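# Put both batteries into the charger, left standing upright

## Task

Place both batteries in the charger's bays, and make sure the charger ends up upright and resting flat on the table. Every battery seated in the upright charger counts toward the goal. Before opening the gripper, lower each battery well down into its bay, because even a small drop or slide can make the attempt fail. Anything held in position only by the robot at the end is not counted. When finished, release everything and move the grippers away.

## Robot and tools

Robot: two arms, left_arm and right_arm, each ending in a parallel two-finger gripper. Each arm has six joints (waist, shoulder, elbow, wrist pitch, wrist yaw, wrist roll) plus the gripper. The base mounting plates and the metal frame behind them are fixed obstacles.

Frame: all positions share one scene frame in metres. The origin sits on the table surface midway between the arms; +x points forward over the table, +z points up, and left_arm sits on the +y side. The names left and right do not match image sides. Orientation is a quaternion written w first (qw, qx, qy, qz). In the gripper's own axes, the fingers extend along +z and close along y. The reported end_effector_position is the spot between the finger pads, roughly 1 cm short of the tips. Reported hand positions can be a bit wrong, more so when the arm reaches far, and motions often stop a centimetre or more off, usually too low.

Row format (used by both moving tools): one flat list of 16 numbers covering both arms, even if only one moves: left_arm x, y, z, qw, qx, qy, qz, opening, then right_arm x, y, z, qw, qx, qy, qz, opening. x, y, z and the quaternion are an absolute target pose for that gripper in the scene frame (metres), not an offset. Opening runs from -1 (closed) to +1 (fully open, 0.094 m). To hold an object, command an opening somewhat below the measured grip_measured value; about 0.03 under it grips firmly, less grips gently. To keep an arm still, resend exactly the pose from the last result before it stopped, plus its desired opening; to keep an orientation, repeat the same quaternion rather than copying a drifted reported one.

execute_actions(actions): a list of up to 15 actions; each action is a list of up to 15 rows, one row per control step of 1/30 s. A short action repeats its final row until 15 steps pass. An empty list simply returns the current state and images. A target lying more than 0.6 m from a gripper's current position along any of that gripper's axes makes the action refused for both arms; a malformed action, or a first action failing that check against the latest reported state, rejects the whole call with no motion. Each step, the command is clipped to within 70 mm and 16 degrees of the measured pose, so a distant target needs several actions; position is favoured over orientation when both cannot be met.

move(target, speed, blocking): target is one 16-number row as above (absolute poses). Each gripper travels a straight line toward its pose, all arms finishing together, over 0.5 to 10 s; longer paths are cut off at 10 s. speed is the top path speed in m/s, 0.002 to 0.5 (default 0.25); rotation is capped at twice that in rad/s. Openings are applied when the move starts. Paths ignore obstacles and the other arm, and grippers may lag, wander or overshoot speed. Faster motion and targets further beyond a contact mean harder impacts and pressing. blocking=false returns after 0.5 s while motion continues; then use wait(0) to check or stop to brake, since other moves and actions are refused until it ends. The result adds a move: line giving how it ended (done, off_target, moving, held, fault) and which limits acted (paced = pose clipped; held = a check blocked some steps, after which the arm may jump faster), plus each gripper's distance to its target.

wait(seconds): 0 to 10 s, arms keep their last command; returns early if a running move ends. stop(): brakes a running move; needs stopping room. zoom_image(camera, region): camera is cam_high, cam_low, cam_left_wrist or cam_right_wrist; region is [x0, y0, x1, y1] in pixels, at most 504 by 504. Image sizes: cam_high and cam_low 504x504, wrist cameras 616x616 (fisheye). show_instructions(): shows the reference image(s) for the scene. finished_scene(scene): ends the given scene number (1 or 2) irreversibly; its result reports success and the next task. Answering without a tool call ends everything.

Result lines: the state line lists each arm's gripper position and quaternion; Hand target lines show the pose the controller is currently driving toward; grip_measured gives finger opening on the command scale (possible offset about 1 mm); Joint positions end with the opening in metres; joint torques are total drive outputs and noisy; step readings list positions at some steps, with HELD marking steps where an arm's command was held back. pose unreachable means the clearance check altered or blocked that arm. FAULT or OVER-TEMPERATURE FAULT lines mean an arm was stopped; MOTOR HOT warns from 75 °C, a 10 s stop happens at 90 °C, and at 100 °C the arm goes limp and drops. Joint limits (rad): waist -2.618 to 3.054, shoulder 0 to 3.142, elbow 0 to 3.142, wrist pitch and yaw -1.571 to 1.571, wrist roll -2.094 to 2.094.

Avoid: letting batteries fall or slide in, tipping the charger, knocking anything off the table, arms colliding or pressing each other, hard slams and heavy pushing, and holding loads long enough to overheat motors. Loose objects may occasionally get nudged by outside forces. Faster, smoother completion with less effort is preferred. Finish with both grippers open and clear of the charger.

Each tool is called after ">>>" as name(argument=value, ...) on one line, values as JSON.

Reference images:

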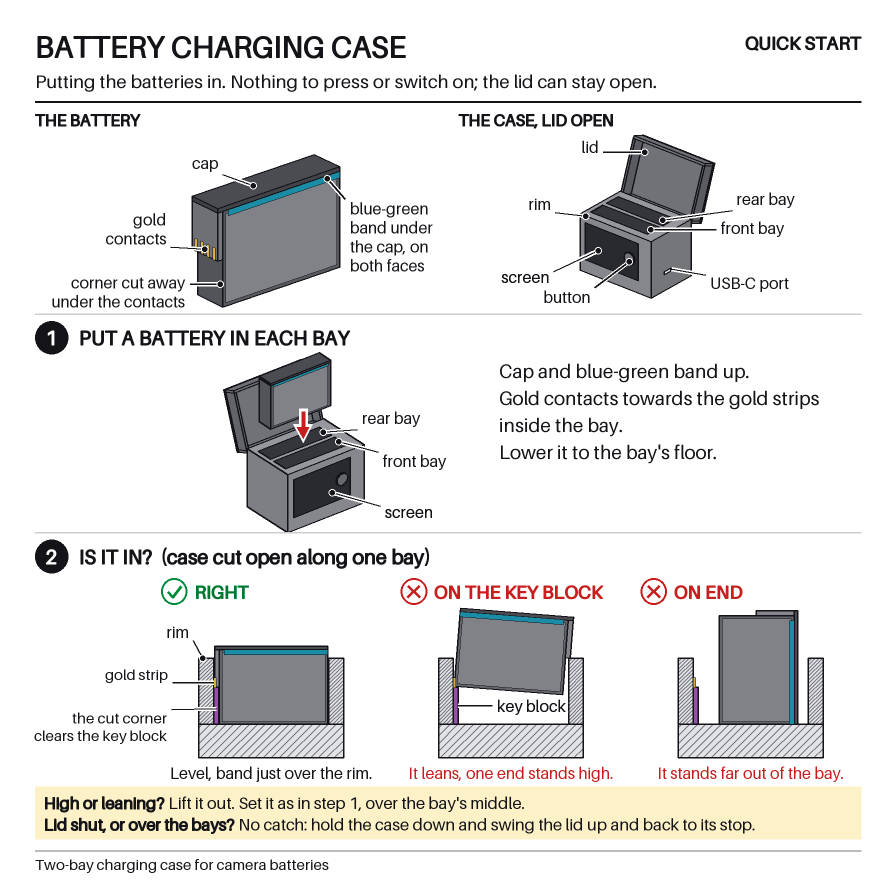

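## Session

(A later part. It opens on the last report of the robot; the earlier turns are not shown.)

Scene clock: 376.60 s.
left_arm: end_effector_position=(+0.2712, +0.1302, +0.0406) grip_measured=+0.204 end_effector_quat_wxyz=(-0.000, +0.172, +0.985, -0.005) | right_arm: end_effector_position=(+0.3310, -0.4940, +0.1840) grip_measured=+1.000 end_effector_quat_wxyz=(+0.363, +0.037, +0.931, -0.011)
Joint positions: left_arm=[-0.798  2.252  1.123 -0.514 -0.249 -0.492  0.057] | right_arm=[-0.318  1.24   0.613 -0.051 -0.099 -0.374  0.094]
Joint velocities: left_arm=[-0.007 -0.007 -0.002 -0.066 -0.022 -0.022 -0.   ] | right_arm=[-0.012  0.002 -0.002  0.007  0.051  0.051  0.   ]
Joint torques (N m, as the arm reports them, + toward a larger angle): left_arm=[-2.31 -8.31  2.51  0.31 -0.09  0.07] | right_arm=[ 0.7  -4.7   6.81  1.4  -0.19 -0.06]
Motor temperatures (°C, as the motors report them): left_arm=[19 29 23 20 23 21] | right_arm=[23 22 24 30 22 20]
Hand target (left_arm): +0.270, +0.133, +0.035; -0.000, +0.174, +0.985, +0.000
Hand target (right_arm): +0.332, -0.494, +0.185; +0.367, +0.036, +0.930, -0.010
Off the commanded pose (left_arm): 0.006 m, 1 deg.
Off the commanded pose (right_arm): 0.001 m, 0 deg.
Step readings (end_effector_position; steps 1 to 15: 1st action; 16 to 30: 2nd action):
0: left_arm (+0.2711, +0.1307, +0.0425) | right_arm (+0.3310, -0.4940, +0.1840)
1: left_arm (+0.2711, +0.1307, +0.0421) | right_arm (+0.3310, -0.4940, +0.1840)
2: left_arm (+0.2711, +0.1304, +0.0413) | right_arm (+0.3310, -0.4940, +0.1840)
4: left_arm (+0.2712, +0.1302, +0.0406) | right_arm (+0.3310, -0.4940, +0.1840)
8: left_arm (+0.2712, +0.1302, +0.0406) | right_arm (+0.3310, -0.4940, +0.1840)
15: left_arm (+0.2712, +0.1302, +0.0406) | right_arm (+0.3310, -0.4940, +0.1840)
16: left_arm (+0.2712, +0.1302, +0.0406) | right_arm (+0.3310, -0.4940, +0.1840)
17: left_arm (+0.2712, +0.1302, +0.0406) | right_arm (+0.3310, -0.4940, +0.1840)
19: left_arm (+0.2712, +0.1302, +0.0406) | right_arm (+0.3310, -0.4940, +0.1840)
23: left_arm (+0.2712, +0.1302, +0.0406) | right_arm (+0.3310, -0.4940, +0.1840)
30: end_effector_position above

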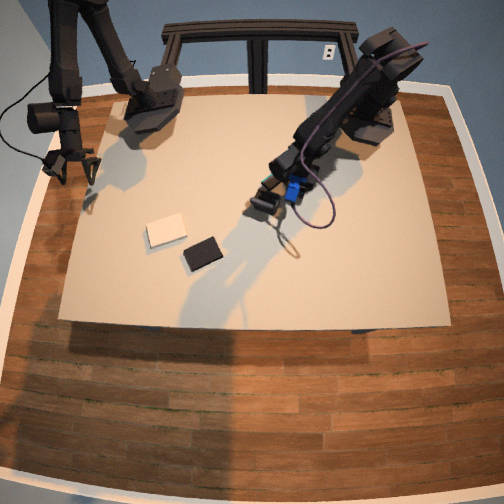

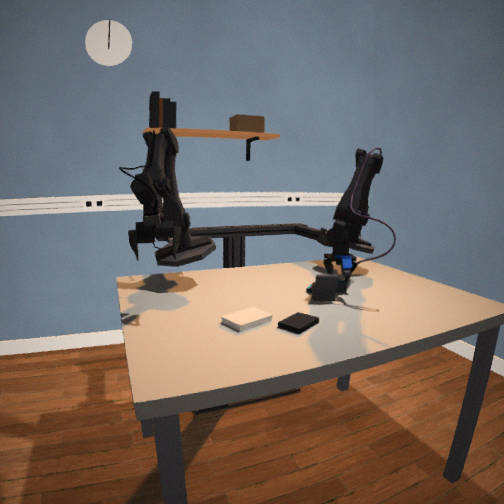

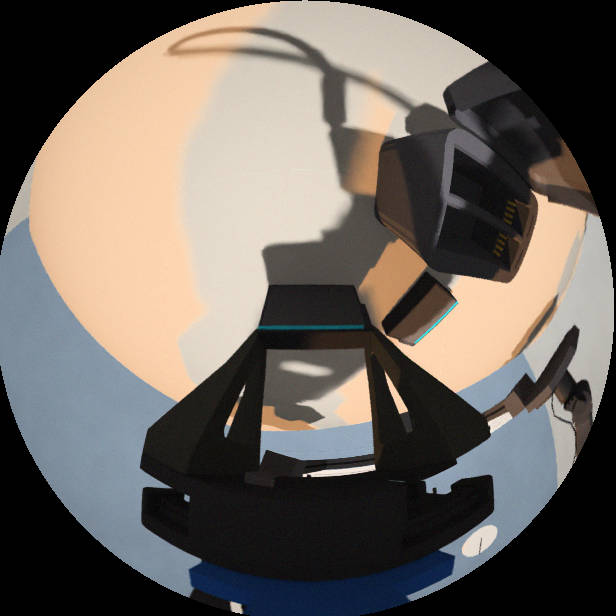

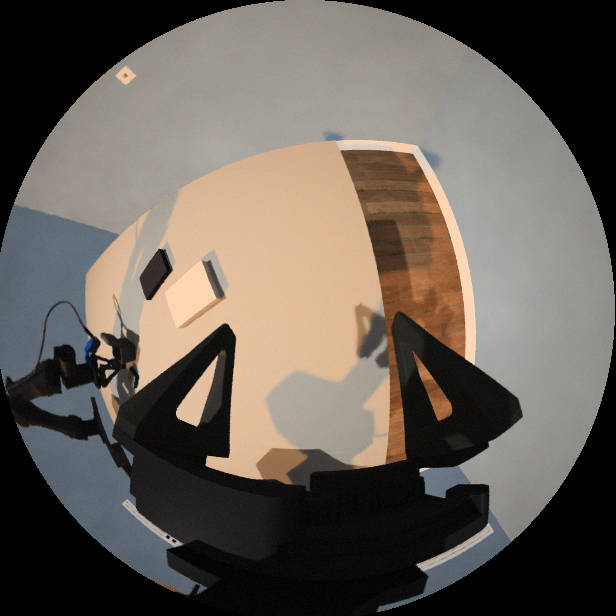

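>>> execute_actions(actions=[[[0.271,0.131,0.041,0,0.174,0.985,0,0.5,0.332,-0.494,0.185,0.367,0.036,0.930,-0.010,1]],[[0.268,0.132,0.07,0.13,0.172,0.976,-0.023,0.5,0.332,-0.494,0.185,0.367,0.036,0.930,-0.010,1]],[[0.266,0.132,0.065,0.255,0.168,0.951,-0.045,0.5,0.332,-0.494,0.185,0.367,0.036,0.930,-0.010,1]],[[0.266,0.132,0.052,0.255,0.168,0.951,-0.045,0.5,0.332,-0.494,0.185,0.367,0.036,0.930,-0.010,1]]])

>>> zoom_image(camera="cam_left_wrist", region=[200, 220, 430, 400])

Scene clock: 383.73 s.
left_arm: end_effector_position=(+0.2646, +0.1285, +0.0526) grip_measured=+0.498 end_effector_quat_wxyz=(+0.248, +0.169, +0.953, -0.050) | right_arm: end_effector_position=(+0.3310, -0.4940, +0.1840) grip_measured=+1.000 end_effector_quat_wxyz=(+0.363, +0.037, +0.931, -0.011)
Joint positions: left_arm=[-0.961  2.105  0.629  0.256 -0.512 -0.478  0.07 ] | right_arm=[-0.318  1.24   0.613 -0.051 -0.099 -0.374  0.094]
Joint velocities: left_arm=[ 0.002  0.002 -0.012  0.007 -0.051  0.007  0.001] | right_arm=[ 0.007 -0.002 -0.002 -0.007  0.037  0.051  0.   ]
Joint torques (N m, as the arm reports them, + toward a larger angle): left_arm=[-1.63 -6.89  1.92  0.93 -0.24  0.05] | right_arm=[ 0.85 -4.53  6.85  1.43 -0.2  -0.02]
Motor temperatures (°C, as the motors report them): left_arm=[19 29 23 20 23 21] | right_arm=[23 22 24 30 22 20]
Hand target (left_arm): +0.266, +0.132, +0.052; +0.255, +0.168, +0.951, -0.045
Hand target (right_arm): +0.332, -0.494, +0.185; +0.367, +0.036, +0.930, -0.010
Off the commanded pose (left_arm): 0.004 m, 1 deg.
Off the commanded pose (right_arm): 0.001 m, 0 deg.
Step readings (end_effector_position; steps 1 to 15: 1st action; 16 to 30: 2nd action; 31 to 45: 3rd action; 46 to 60: 4th action):
0: left_arm (+0.2712, +0.1302, +0.0406) | right_arm (+0.3310, -0.4940, +0.1840)
1: left_arm (+0.2711, +0.1302, +0.0406) | right_arm (+0.3310, -0.4940, +0.1840)
2: left_arm (+0.2711, +0.1302, +0.0406) | right_arm (+0.3310, -0.4940, +0.1840)
4: left_arm (+0.2708, +0.1306, +0.0406) | right_arm (+0.3310, -0.4940, +0.1840)
8: left_arm (+0.2708, +0.1307, +0.0406) | right_arm (+0.3310, -0.4940, +0.1840)
15: left_arm (+0.2708, +0.1307, +0.0406) | right_arm (+0.3310, -0.4940, +0.1840)
16: left_arm (+0.2723, +0.1306, +0.0421) | right_arm (+0.3310, -0.4940, +0.1840)
17: left_arm (+0.2696, +0.1346, +0.0464) | right_arm (+0.3310, -0.4940, +0.1840)
19: left_arm (+0.2572, +0.1431, +0.0575) | right_arm (+0.3310, -0.4940, +0.1840)
23: left_arm (+0.2516, +0.1419, +0.0642) | right_arm (+0.3310, -0.4940, +0.1840)
30: left_arm (+0.2633, +0.1339, +0.0665) | right_arm (+0.3310, -0.4940, +0.1840)
31: left_arm (+0.2659, +0.1330, +0.0661) | right_arm (+0.3310, -0.4940, +0.1840)
32: left_arm (+0.2658, +0.1338, +0.0659) | right_arm (+0.3310, -0.4940, +0.1840)
34: left_arm (+0.2540, +0.1419, +0.0602) | right_arm (+0.3310, -0.4940, +0.1840)
38: left_arm (+0.2424, +0.1532, +0.0524) | right_arm (+0.3310, -0.4940, +0.1840)
45: left_arm (+0.2603, +0.1377, +0.0621) | right_arm (+0.3310, -0.4940, +0.1840)
46: left_arm (+0.2619, +0.1360, +0.0619) | right_arm (+0.3310, -0.4940, +0.1840)
47: left_arm (+0.2631, +0.1339, +0.0601) | right_arm (+0.3310, -0.4940, +0.1840)
49: left_arm (+0.2619, +0.1330, +0.0541) | right_arm (+0.3310, -0.4940, +0.1840)
53: left_arm (+0.2615, +0.1320, +0.0503) | right_arm (+0.3310, -0.4940, +0.1840)
60: end_effector_position above

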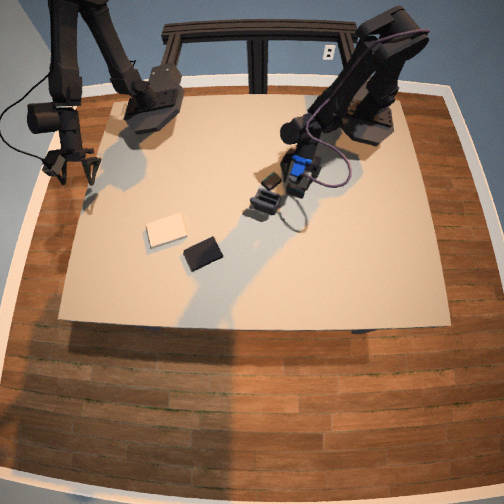

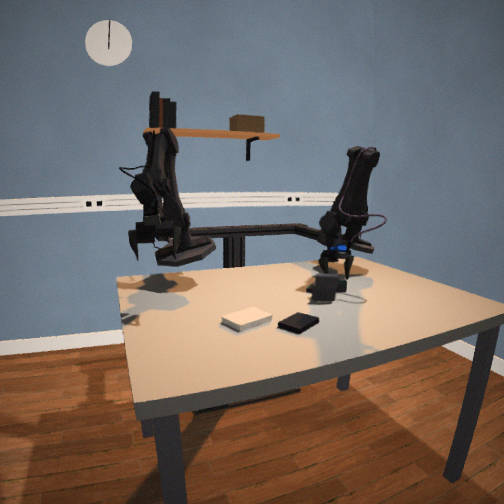

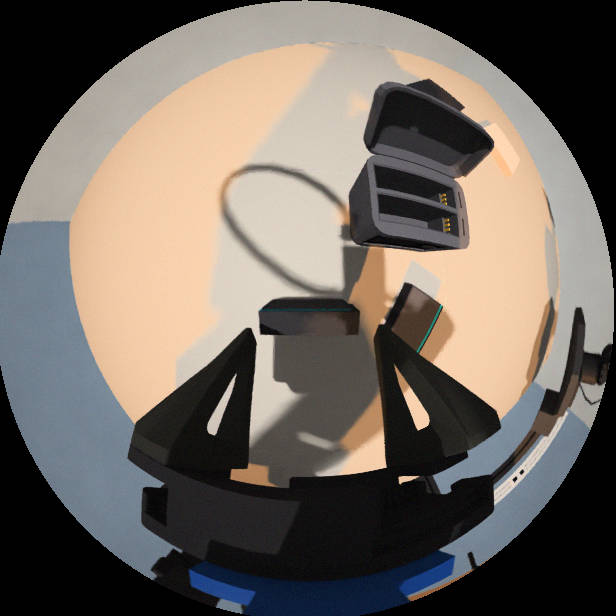

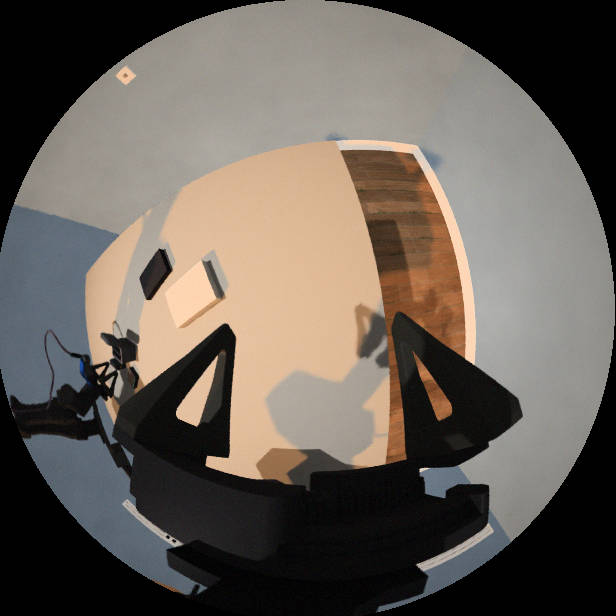

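Region (200, 220, 430, 400) of cam_left_wrist's 616x616 image, scaled by 2.191, with more detail than that image has; it fills the top 394 rows of this view, and the rest is white.

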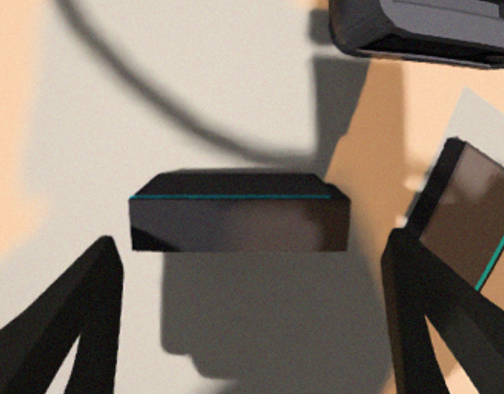

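>>> move(target=[0.268,0.134,0.041,0.255,0.168,0.951,-0.045,0.5,0.332,-0.494,0.185,0.367,0.036,0.930,-0.010,1], speed=0.03)

>>> zoom_image(camera="cam_left_wrist", region=[200, 220, 430, 400])

Scene clock: 389.10 s.
left_arm: end_effector_position=(+0.2700, +0.1272, +0.0452) grip_measured=+0.498 end_effector_quat_wxyz=(+0.256, +0.167, +0.951, -0.052) | right_arm: end_effector_position=(+0.3310, -0.4940, +0.1840) grip_measured=+1.000 end_effector_quat_wxyz=(+0.363, +0.037, +0.931, -0.011)
Joint positions: left_arm=[-0.944  2.145  0.629  0.322 -0.512 -0.455  0.07 ] | right_arm=[-0.318  1.24   0.613 -0.051 -0.099 -0.374  0.094]
Joint velocities: left_arm=[-0.027 -0.017 -0.012 -0.022  0.051  0.007 -0.   ] | right_arm=[-0.012 -0.027  0.007  0.022 -0.037 -0.037  0.   ]
Joint torques (N m, as the arm reports them, + toward a larger angle): left_arm=[-1.51 -6.63  1.31  0.94 -0.18  0.09] | right_arm=[ 0.68 -4.63  6.8   1.37 -0.2  -0.01]
Motor temperatures (°C, as the motors report them): left_arm=[19 29 22 21 23 21] | right_arm=[23 22 24 30 22 20]
Hand target (left_arm): +0.268, +0.134, +0.041; +0.255, +0.168, +0.951, -0.045
Hand target (right_arm): +0.332, -0.494, +0.185; +0.367, +0.036, +0.930, -0.010
Off the commanded pose (left_arm): 0.008 m, 1 deg.
Off the commanded pose (right_arm): 0.001 m, 0 deg.
move: done

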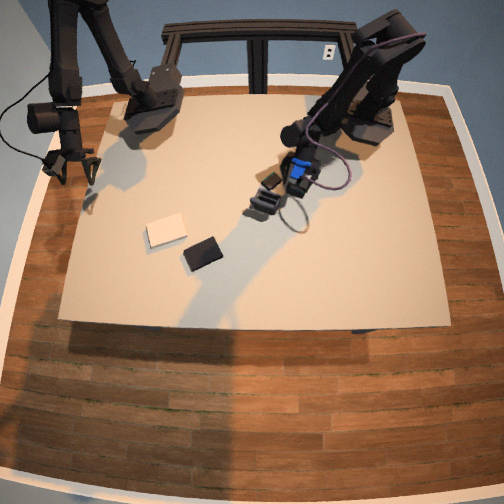

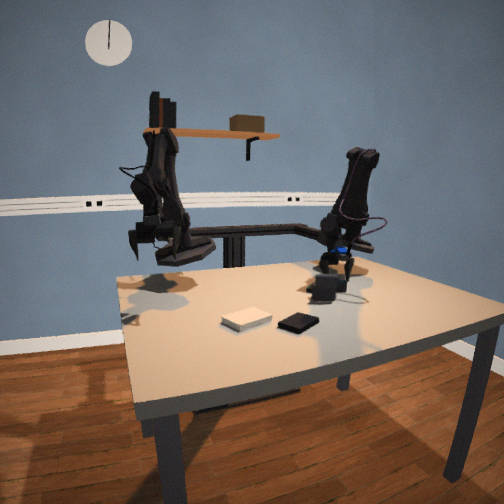

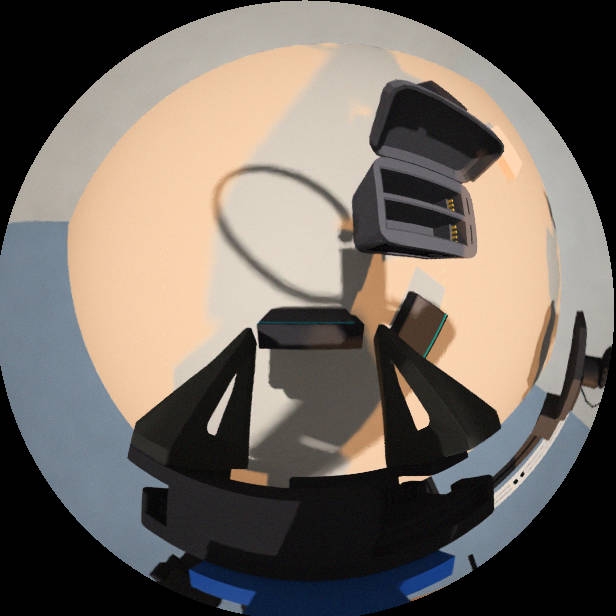

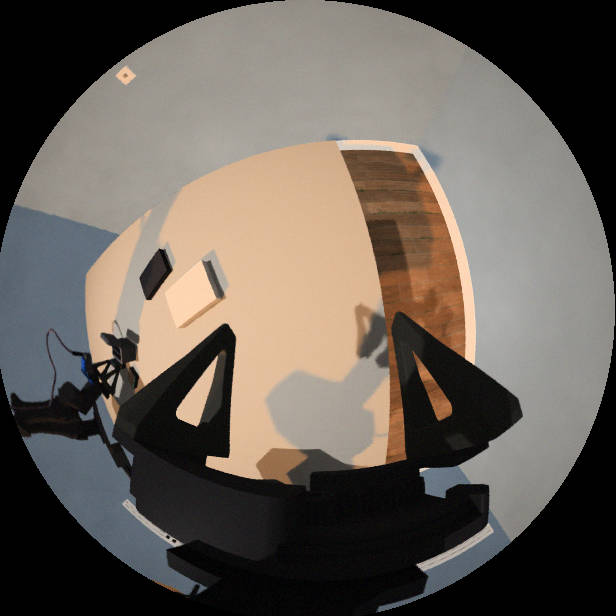

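Region (200, 220, 430, 400) of cam_left_wrist's 616x616 image, scaled by 2.191, with more detail than that image has; it fills the top 394 rows of this view, and the rest is white.

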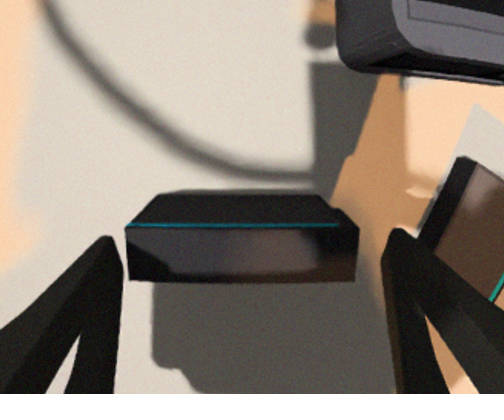

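>>> move(target=[0.266,0.135,0.036,0.255,0.168,0.951,-0.045,0.5,0.332,-0.494,0.185,0.367,0.036,0.930,-0.010,1], speed=0.02)

>>> zoom_image(camera="cam_left_wrist", region=[200, 220, 430, 400])

Scene clock: 405.33 s.
left_arm: end_effector_position=(+0.2668, +0.1293, +0.0393) grip_measured=+0.498 end_effector_quat_wxyz=(+0.254, +0.168, +0.951, -0.051) | right_arm: end_effector_position=(+0.3310, -0.4940, +0.1840) grip_measured=+1.000 end_effector_quat_wxyz=(+0.363, +0.037, +0.931, -0.011)
Joint positions: left_arm=[-0.944  2.166  0.617  0.351 -0.512 -0.454  0.07 ] | right_arm=[-0.318  1.24   0.613 -0.051 -0.099 -0.374  0.094]
Joint velocities: left_arm=[-0.017 -0.012  0.002  0.066 -0.037 -0.037 -0.   ] | right_arm=[-0.007 -0.017 -0.012  0.066  0.007 -0.022  0.   ]
Joint torques (N m, as the arm reports them, + toward a larger angle): left_arm=[-1.44 -6.74  1.37  0.98 -0.18  0.09] | right_arm=[ 0.81 -4.57  6.76  1.41 -0.16 -0.01]
Motor temperatures (°C, as the motors report them): left_arm=[19 28 22 22 23 21] | right_arm=[23 22 24 30 22 20]
Hand target (left_arm): +0.266, +0.135, +0.036; +0.255, +0.168, +0.951, -0.045
Hand target (right_arm): +0.332, -0.494, +0.185; +0.367, +0.036, +0.930, -0.010
Off the commanded pose (left_arm): 0.007 m, 1 deg.
Off the commanded pose (right_arm): 0.001 m, 0 deg.
move: done

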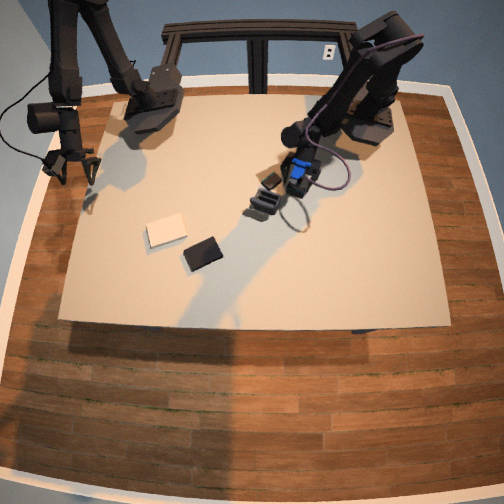

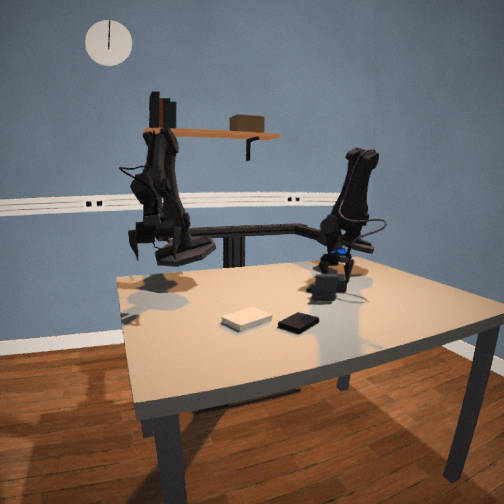

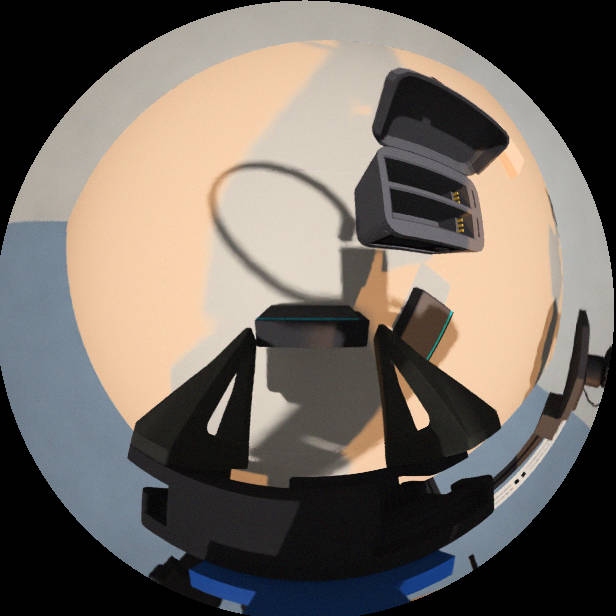

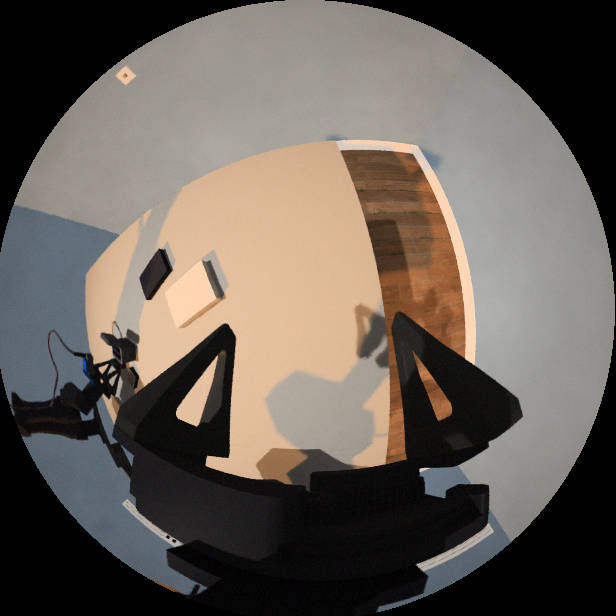

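Region (200, 220, 430, 400) of cam_left_wrist's 616x616 image, scaled by 2.191, with more detail than that image has; it fills the top 394 rows of this view, and the rest is white.

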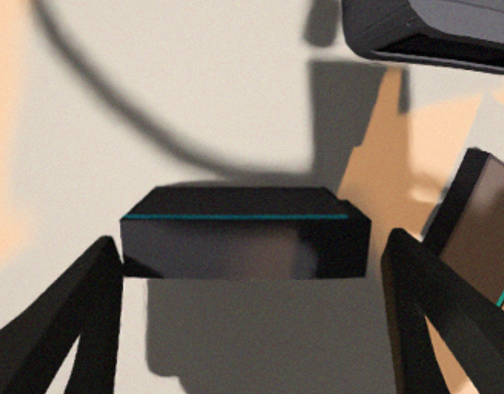

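>>> execute_actions(actions=[[[0.266,0.133,0.038,0.255,0.168,0.951,-0.045,0.33,0.332,-0.494,0.185,0.367,0.036,0.930,-0.010,1]],[[0.266,0.133,0.038,0.255,0.168,0.951,-0.045,0.17,0.332,-0.494,0.185,0.367,0.036,0.930,-0.010,1]]])

>>> zoom_image(camera="cam_left_wrist", region=[200, 220, 430, 400])

>>> zoom_image(camera="cam_low", region=[290, 230, 380, 320])

Scene clock: 409.73 s.
left_arm: end_effector_position=(+0.2672, +0.1290, +0.0395) grip_measured=+0.199 end_effector_quat_wxyz=(+0.255, +0.167, +0.951, -0.051) | right_arm: end_effector_position=(+0.3310, -0.4940, +0.1840) grip_measured=+1.000 end_effector_quat_wxyz=(+0.363, +0.037, +0.931, -0.011)
Joint positions: left_arm=[-0.944  2.166  0.617  0.353 -0.513 -0.454  0.056] | right_arm=[-0.318  1.24   0.613 -0.051 -0.099 -0.374  0.094]
Joint velocities: left_arm=[-0.002  0.002  0.007 -0.051 -0.051  0.037  0.   ] | right_arm=[-0.007  0.002  0.002 -0.051 -0.007  0.095  0.   ]
Joint torques (N m, as the arm reports them, + toward a larger angle): left_arm=[-1.77 -7.13  1.8   0.8  -0.18 -0.02] | right_arm=[ 0.71 -4.58  6.69  1.41 -0.2  -0.04]
Motor temperatures (°C, as the motors report them): left_arm=[19 28 22 22 23 21] | right_arm=[23 22 24 30 22 20]
Hand target (left_arm): +0.266, +0.133, +0.038; +0.255, +0.168, +0.951, -0.045
Hand target (right_arm): +0.332, -0.494, +0.185; +0.367, +0.036, +0.930, -0.010
Off the commanded pose (left_arm): 0.004 m, 1 deg.
Off the commanded pose (right_arm): 0.001 m, 0 deg.
Step readings (end_effector_position; steps 1 to 15: 1st action; 16 to 30: 2nd action):
0: left_arm (+0.2671, +0.1290, +0.0395) | right_arm (+0.3310, -0.4940, +0.1840)
1: left_arm (+0.2671, +0.1290, +0.0395) | right_arm (+0.3310, -0.4940, +0.1840)
2: left_arm (+0.2671, +0.1290, +0.0395) | right_arm (+0.3310, -0.4940, +0.1840)
4: left_arm (+0.2671, +0.1290, +0.0395) | right_arm (+0.3310, -0.4940, +0.1840)
8: left_arm (+0.2671, +0.1290, +0.0395) | right_arm (+0.3310, -0.4940, +0.1840)
15: left_arm (+0.2671, +0.1290, +0.0395) | right_arm (+0.3310, -0.4940, +0.1840)
16: left_arm (+0.2672, +0.1290, +0.0395) | right_arm (+0.3310, -0.4940, +0.1840)
17: left_arm (+0.2672, +0.1290, +0.0395) | right_arm (+0.3310, -0.4940, +0.1840)
19: left_arm (+0.2672, +0.1290, +0.0395) | right_arm (+0.3310, -0.4940, +0.1840)
23: left_arm (+0.2672, +0.1290, +0.0395) | right_arm (+0.3310, -0.4940, +0.1840)
30: end_effector_position above

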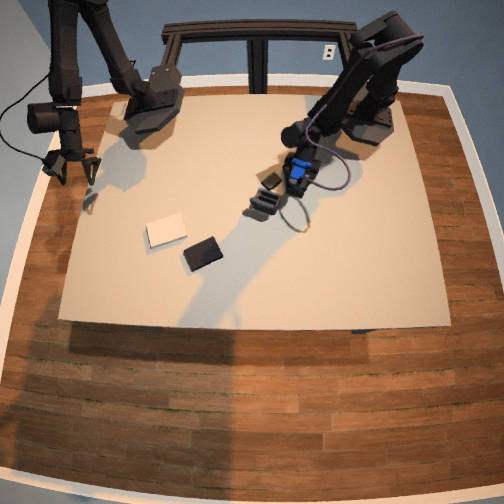

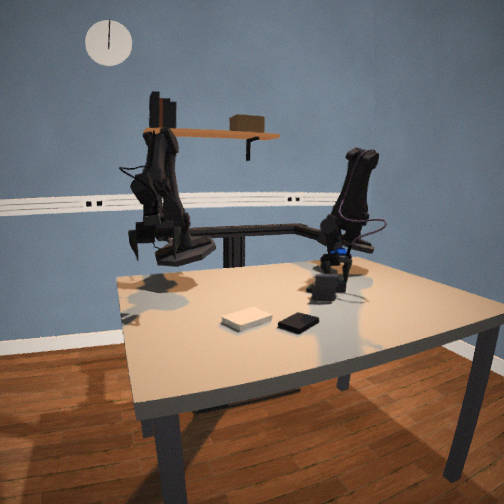

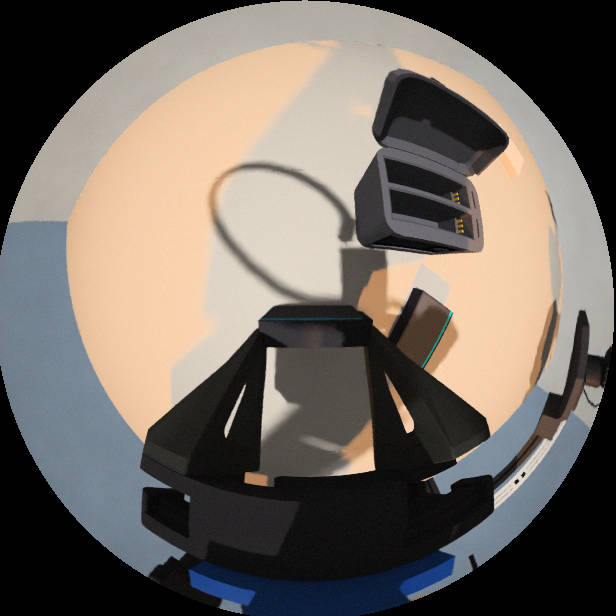

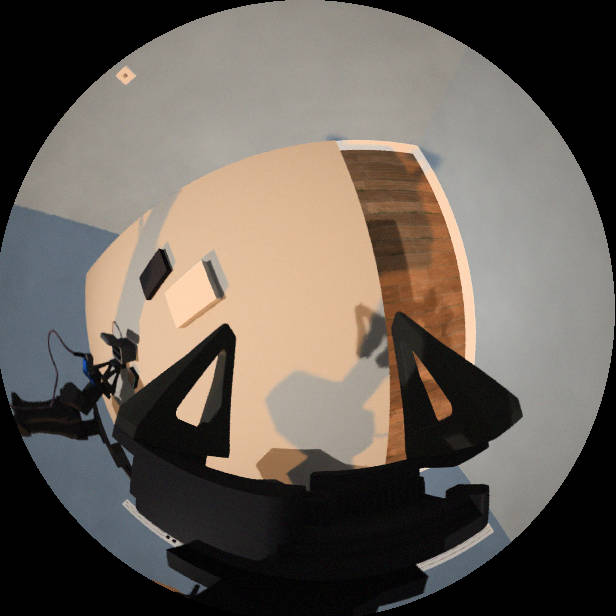

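Region (200, 220, 430, 400) of cam_left_wrist's 616x616 image, scaled by 2.191, with more detail than that image has; it fills the top 394 rows of this view, and the rest is white.

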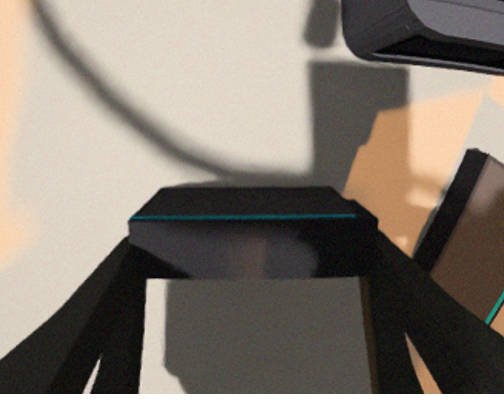

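Region (290, 230, 380, 320) of cam_low's 504x504 image, scaled by 5.600, with more detail than that image has.

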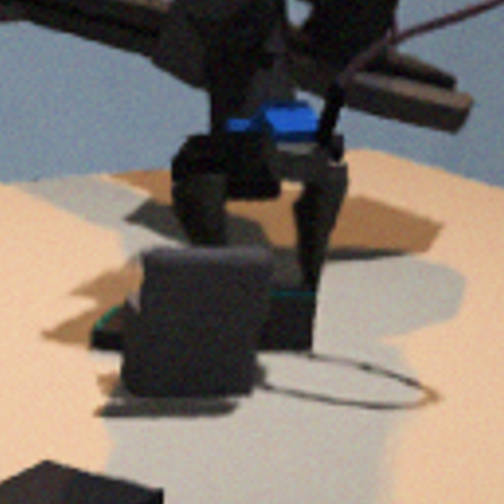

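>>> move(target=[0.268,0.13,0.105,0.255,0.168,0.951,-0.045,0.17,0.332,-0.494,0.185,0.367,0.036,0.930,-0.010,1], speed=0.1)

>>> move(target=[0.312,0.034,0.108,0.255,0.168,0.951,-0.045,0.17,0.332,-0.494,0.185,0.367,0.036,0.930,-0.010,1], speed=0.1)

>>> zoom_image(camera="cam_left_wrist", region=[200, 170, 430, 400])

>>> zoom_image(camera="cam_low", region=[270, 200, 390, 320])

Scene clock: 421.27 s.
left_arm: end_effector_position=(+0.2598, +0.1414, +0.0904) grip_measured=+0.199 end_effector_quat_wxyz=(+0.234, +0.175, +0.956, -0.034) | right_arm: end_effector_position=(+0.3310, -0.4940, +0.1840) grip_measured=+1.000 end_effector_quat_wxyz=(+0.363, +0.037, +0.931, -0.011)
Joint positions: left_arm=[-0.988  1.923  0.649 -0.009 -0.525 -0.514  0.056] | right_arm=[-0.318  1.24   0.613 -0.051 -0.098 -0.374  0.094]
Joint velocities: left_arm=[ 0.007  0.002  0.002  0.007  0.066 -0.022 -0.001] | right_arm=[-0.002 -0.022  0.002  0.022 -0.037 -0.007  0.   ]
Joint torques (N m, as the arm reports them, + toward a larger angle): left_arm=[-3.12 -8.27  5.03  0.71 -0.27 -0.04] | right_arm=[ 0.67 -4.7   6.75  1.41 -0.19 -0.01]
Motor temperatures (°C, as the motors report them): left_arm=[19 28 22 22 23 21] | right_arm=[23 22 24 31 22 20]
Hand target (left_arm): +0.268, +0.130, +0.106; +0.255, +0.168, +0.951, -0.045
Hand target (right_arm): +0.332, -0.494, +0.185; +0.367, +0.036, +0.930, -0.010
Off the commanded pose (left_arm): 0.020 m, 3 deg.
Off the commanded pose (right_arm): 0.001 m, 0 deg.
move: off_target (left_arm)

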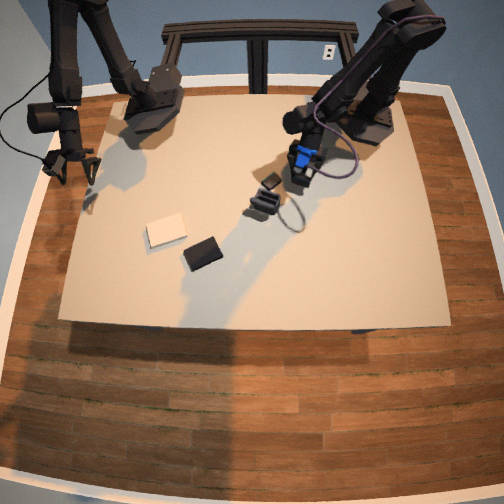

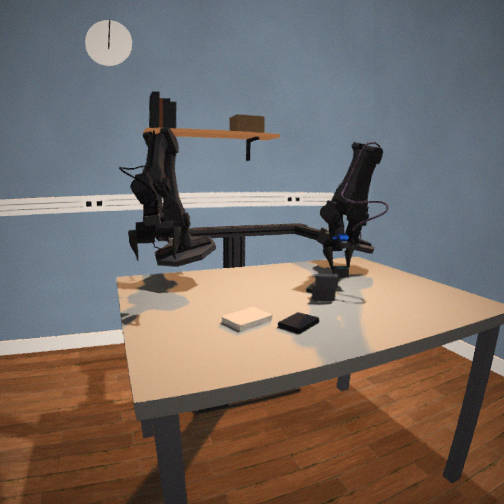

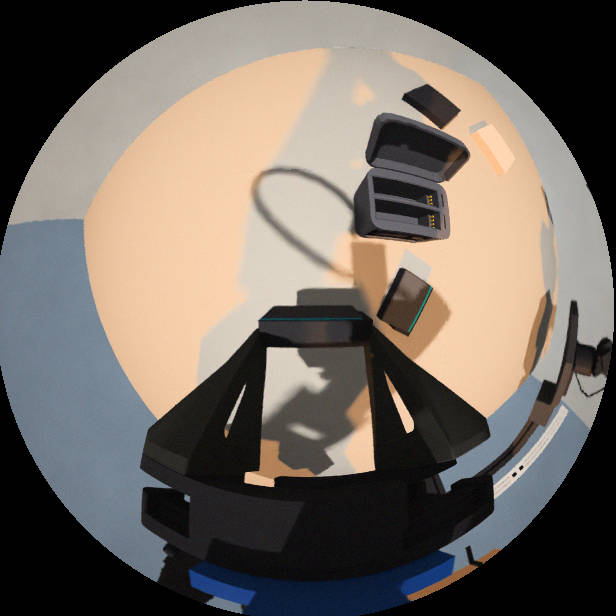

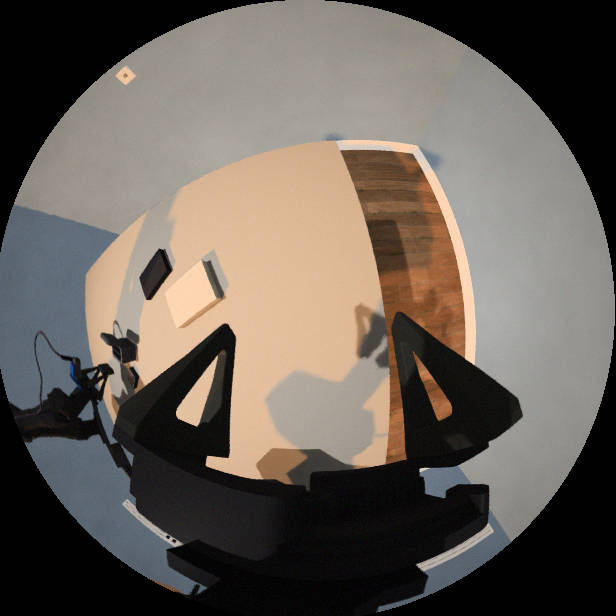

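Scene clock: 423.00 s.
left_arm: end_effector_position=(+0.3075, +0.0446, +0.0972) grip_measured=+0.199 end_effector_quat_wxyz=(+0.241, +0.170, +0.955, -0.041) | right_arm: end_effector_position=(+0.3310, -0.4940, +0.1840) grip_measured=+1.000 end_effector_quat_wxyz=(+0.363, +0.037, +0.931, -0.011)
Joint positions: left_arm=[-1.015  2.213  1.118 -0.181 -0.533 -0.546  0.056] | right_arm=[-0.318  1.24   0.613 -0.051 -0.098 -0.374  0.094]
Joint velocities: left_arm=[-0.007 -0.002 -0.002 -0.007 -0.037  0.022 -0.   ] | right_arm=[ 0.017 -0.017  0.007  0.022  0.066  0.037  0.   ]
Joint torques (N m, as the arm reports them, + toward a larger angle): left_arm=[-3.83 -9.37  5.85  0.7  -0.3  -0.05] | right_arm=[ 0.71 -4.67  6.84  1.43 -0.18 -0.01]
Motor temperatures (°C, as the motors report them): left_arm=[19 28 22 22 23 21] | right_arm=[23 22 24 31 22 20]
Hand target (left_arm): +0.310, +0.034, +0.107; +0.255, +0.168, +0.951, -0.046
Hand target (right_arm): +0.332, -0.494, +0.185; +0.367, +0.036, +0.930, -0.010
Off the commanded pose (left_arm): 0.016 m, 2 deg.
Off the commanded pose (right_arm): 0.001 m, 0 deg.
move: off_target (left_arm)

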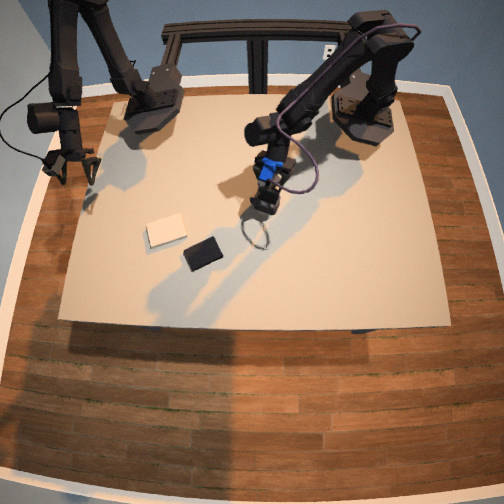

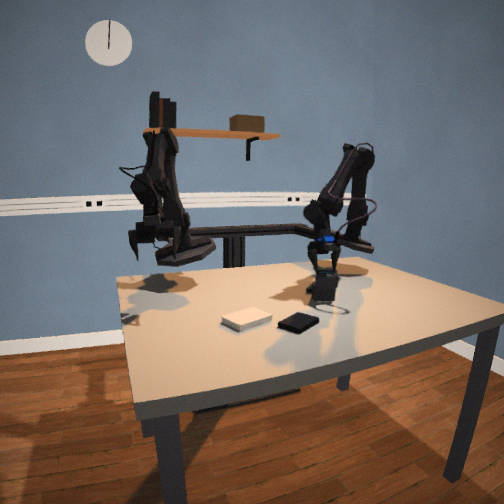

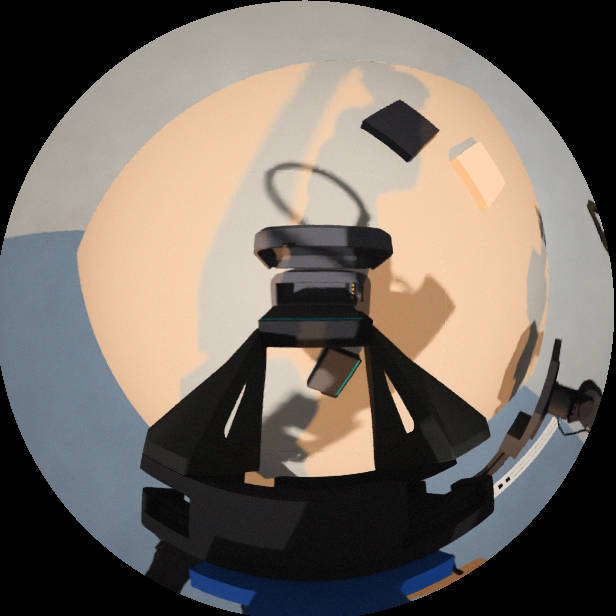

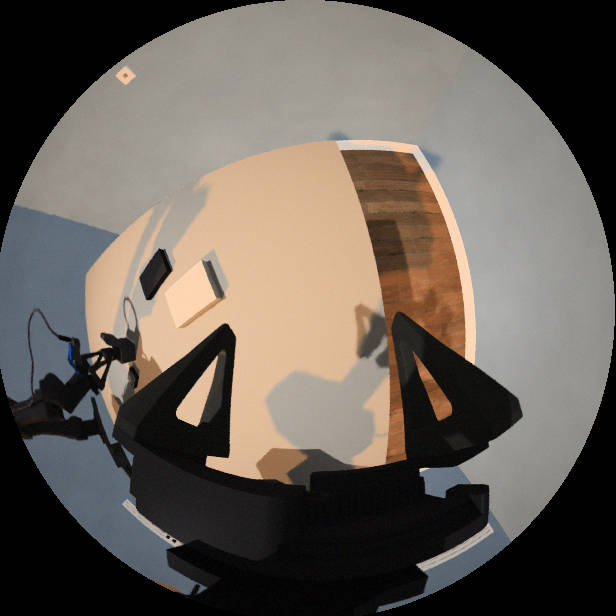

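Region (200, 170, 430, 400) of cam_left_wrist's 616x616 image, scaled by 2.191, with more detail than that image has.

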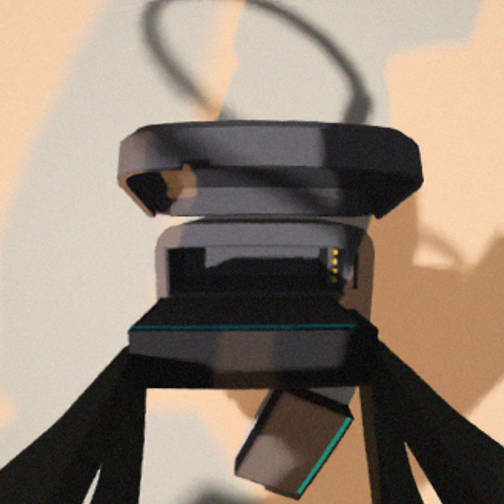

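Region (270, 200, 390, 320) of cam_low's 504x504 image, scaled by 4.200, with more detail than that image has.

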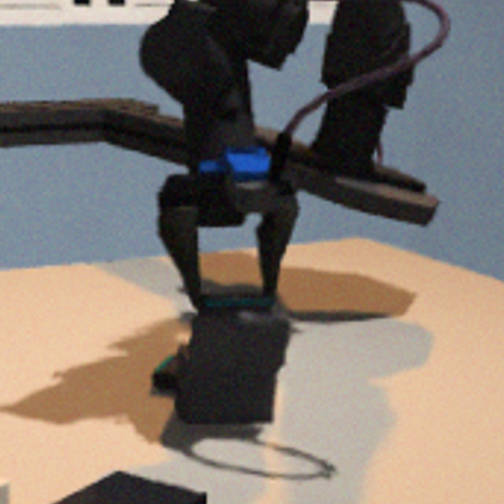

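>>> move(target=[0.323,0.028,0.110,0.255,0.168,0.951,-0.045,0.17,0.332,-0.494,0.185,0.367,0.036,0.930,-0.010,1], speed=0.03)

>>> zoom_image(camera="cam_left_wrist", region=[200, 170, 430, 400])

Scene clock: 436.27 s.
left_arm: end_effector_position=(+0.3143, +0.0341, +0.1018) grip_measured=+0.199 end_effector_quat_wxyz=(+0.244, +0.171, +0.954, -0.044) | right_arm: end_effector_position=(+0.3310, -0.4940, +0.1840) grip_measured=+1.000 end_effector_quat_wxyz=(+0.363, +0.037, +0.931, -0.011)
Joint positions: left_arm=[-1.015  2.234  1.174 -0.206 -0.531 -0.539  0.056] | right_arm=[-0.318  1.24   0.613 -0.051 -0.098 -0.374  0.094]
Joint velocities: left_arm=[ 0.012  0.012 -0.012 -0.037  0.007  0.007  0.001] | right_arm=[ 0.017  0.002  0.002 -0.007  0.037  0.051  0.   ]
Joint torques (N m, as the arm reports them, + toward a larger angle): left_arm=[-2.37 -9.69  6.01  0.68 -0.22  0.08] | right_arm=[ 0.82 -4.67  6.88  1.41 -0.21 -0.03]
Motor temperatures (°C, as the motors report them): left_arm=[19 29 23 22 23 21] | right_arm=[23 22 24 31 22 20]
Hand target (left_arm): +0.323, +0.028, +0.110; +0.255, +0.168, +0.951, -0.046
Hand target (right_arm): +0.332, -0.494, +0.185; +0.367, +0.036, +0.930, -0.010
Off the commanded pose (left_arm): 0.013 m, 1 deg.
Off the commanded pose (right_arm): 0.001 m, 0 deg.
move: off_target (left_arm)

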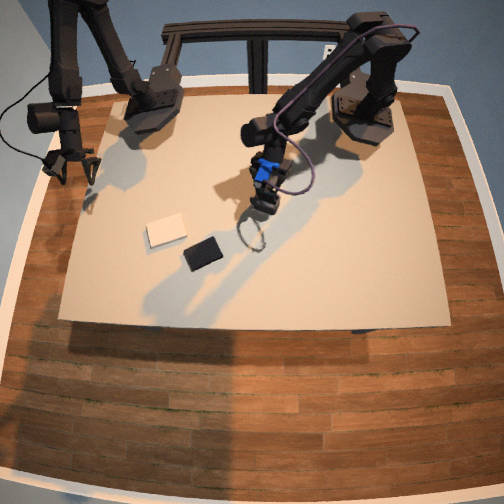

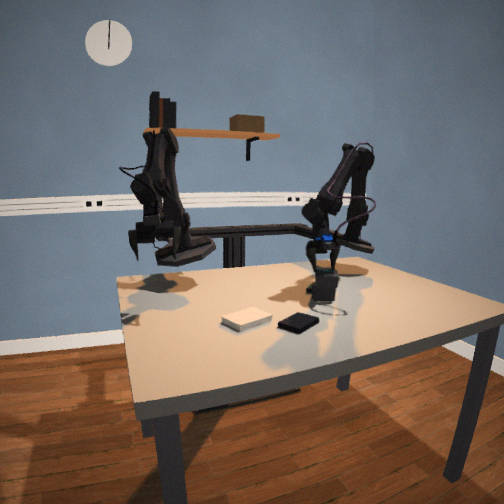

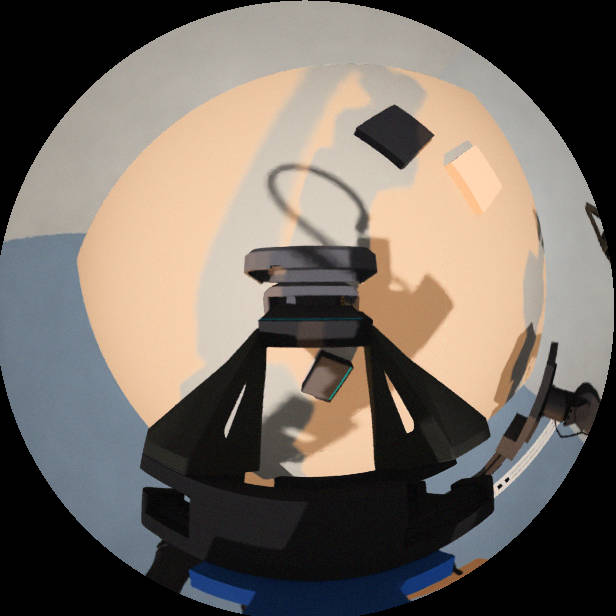

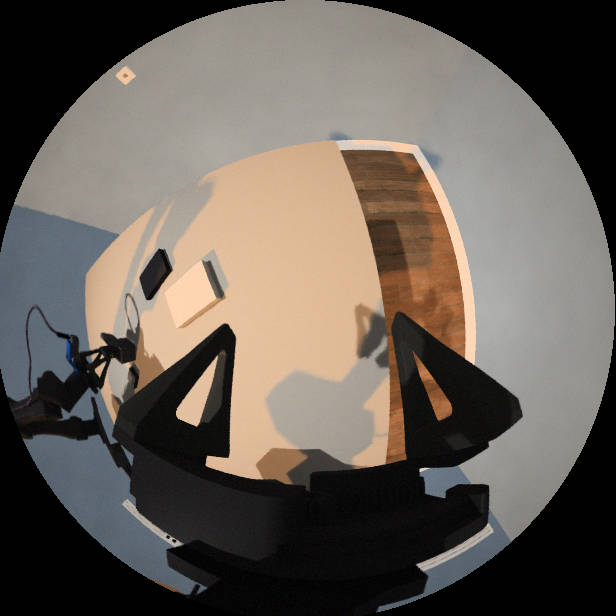

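Region (200, 170, 430, 400) of cam_left_wrist's 616x616 image, scaled by 2.191, with more detail than that image has.

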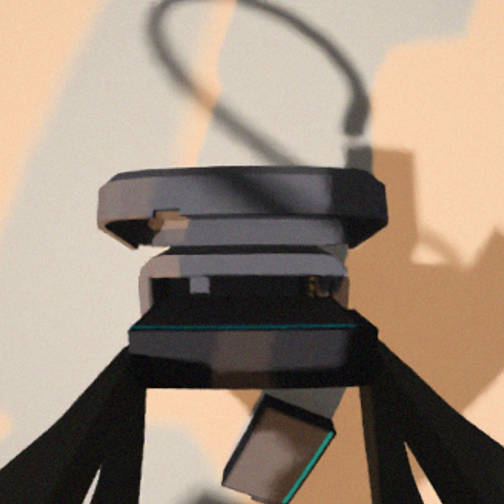

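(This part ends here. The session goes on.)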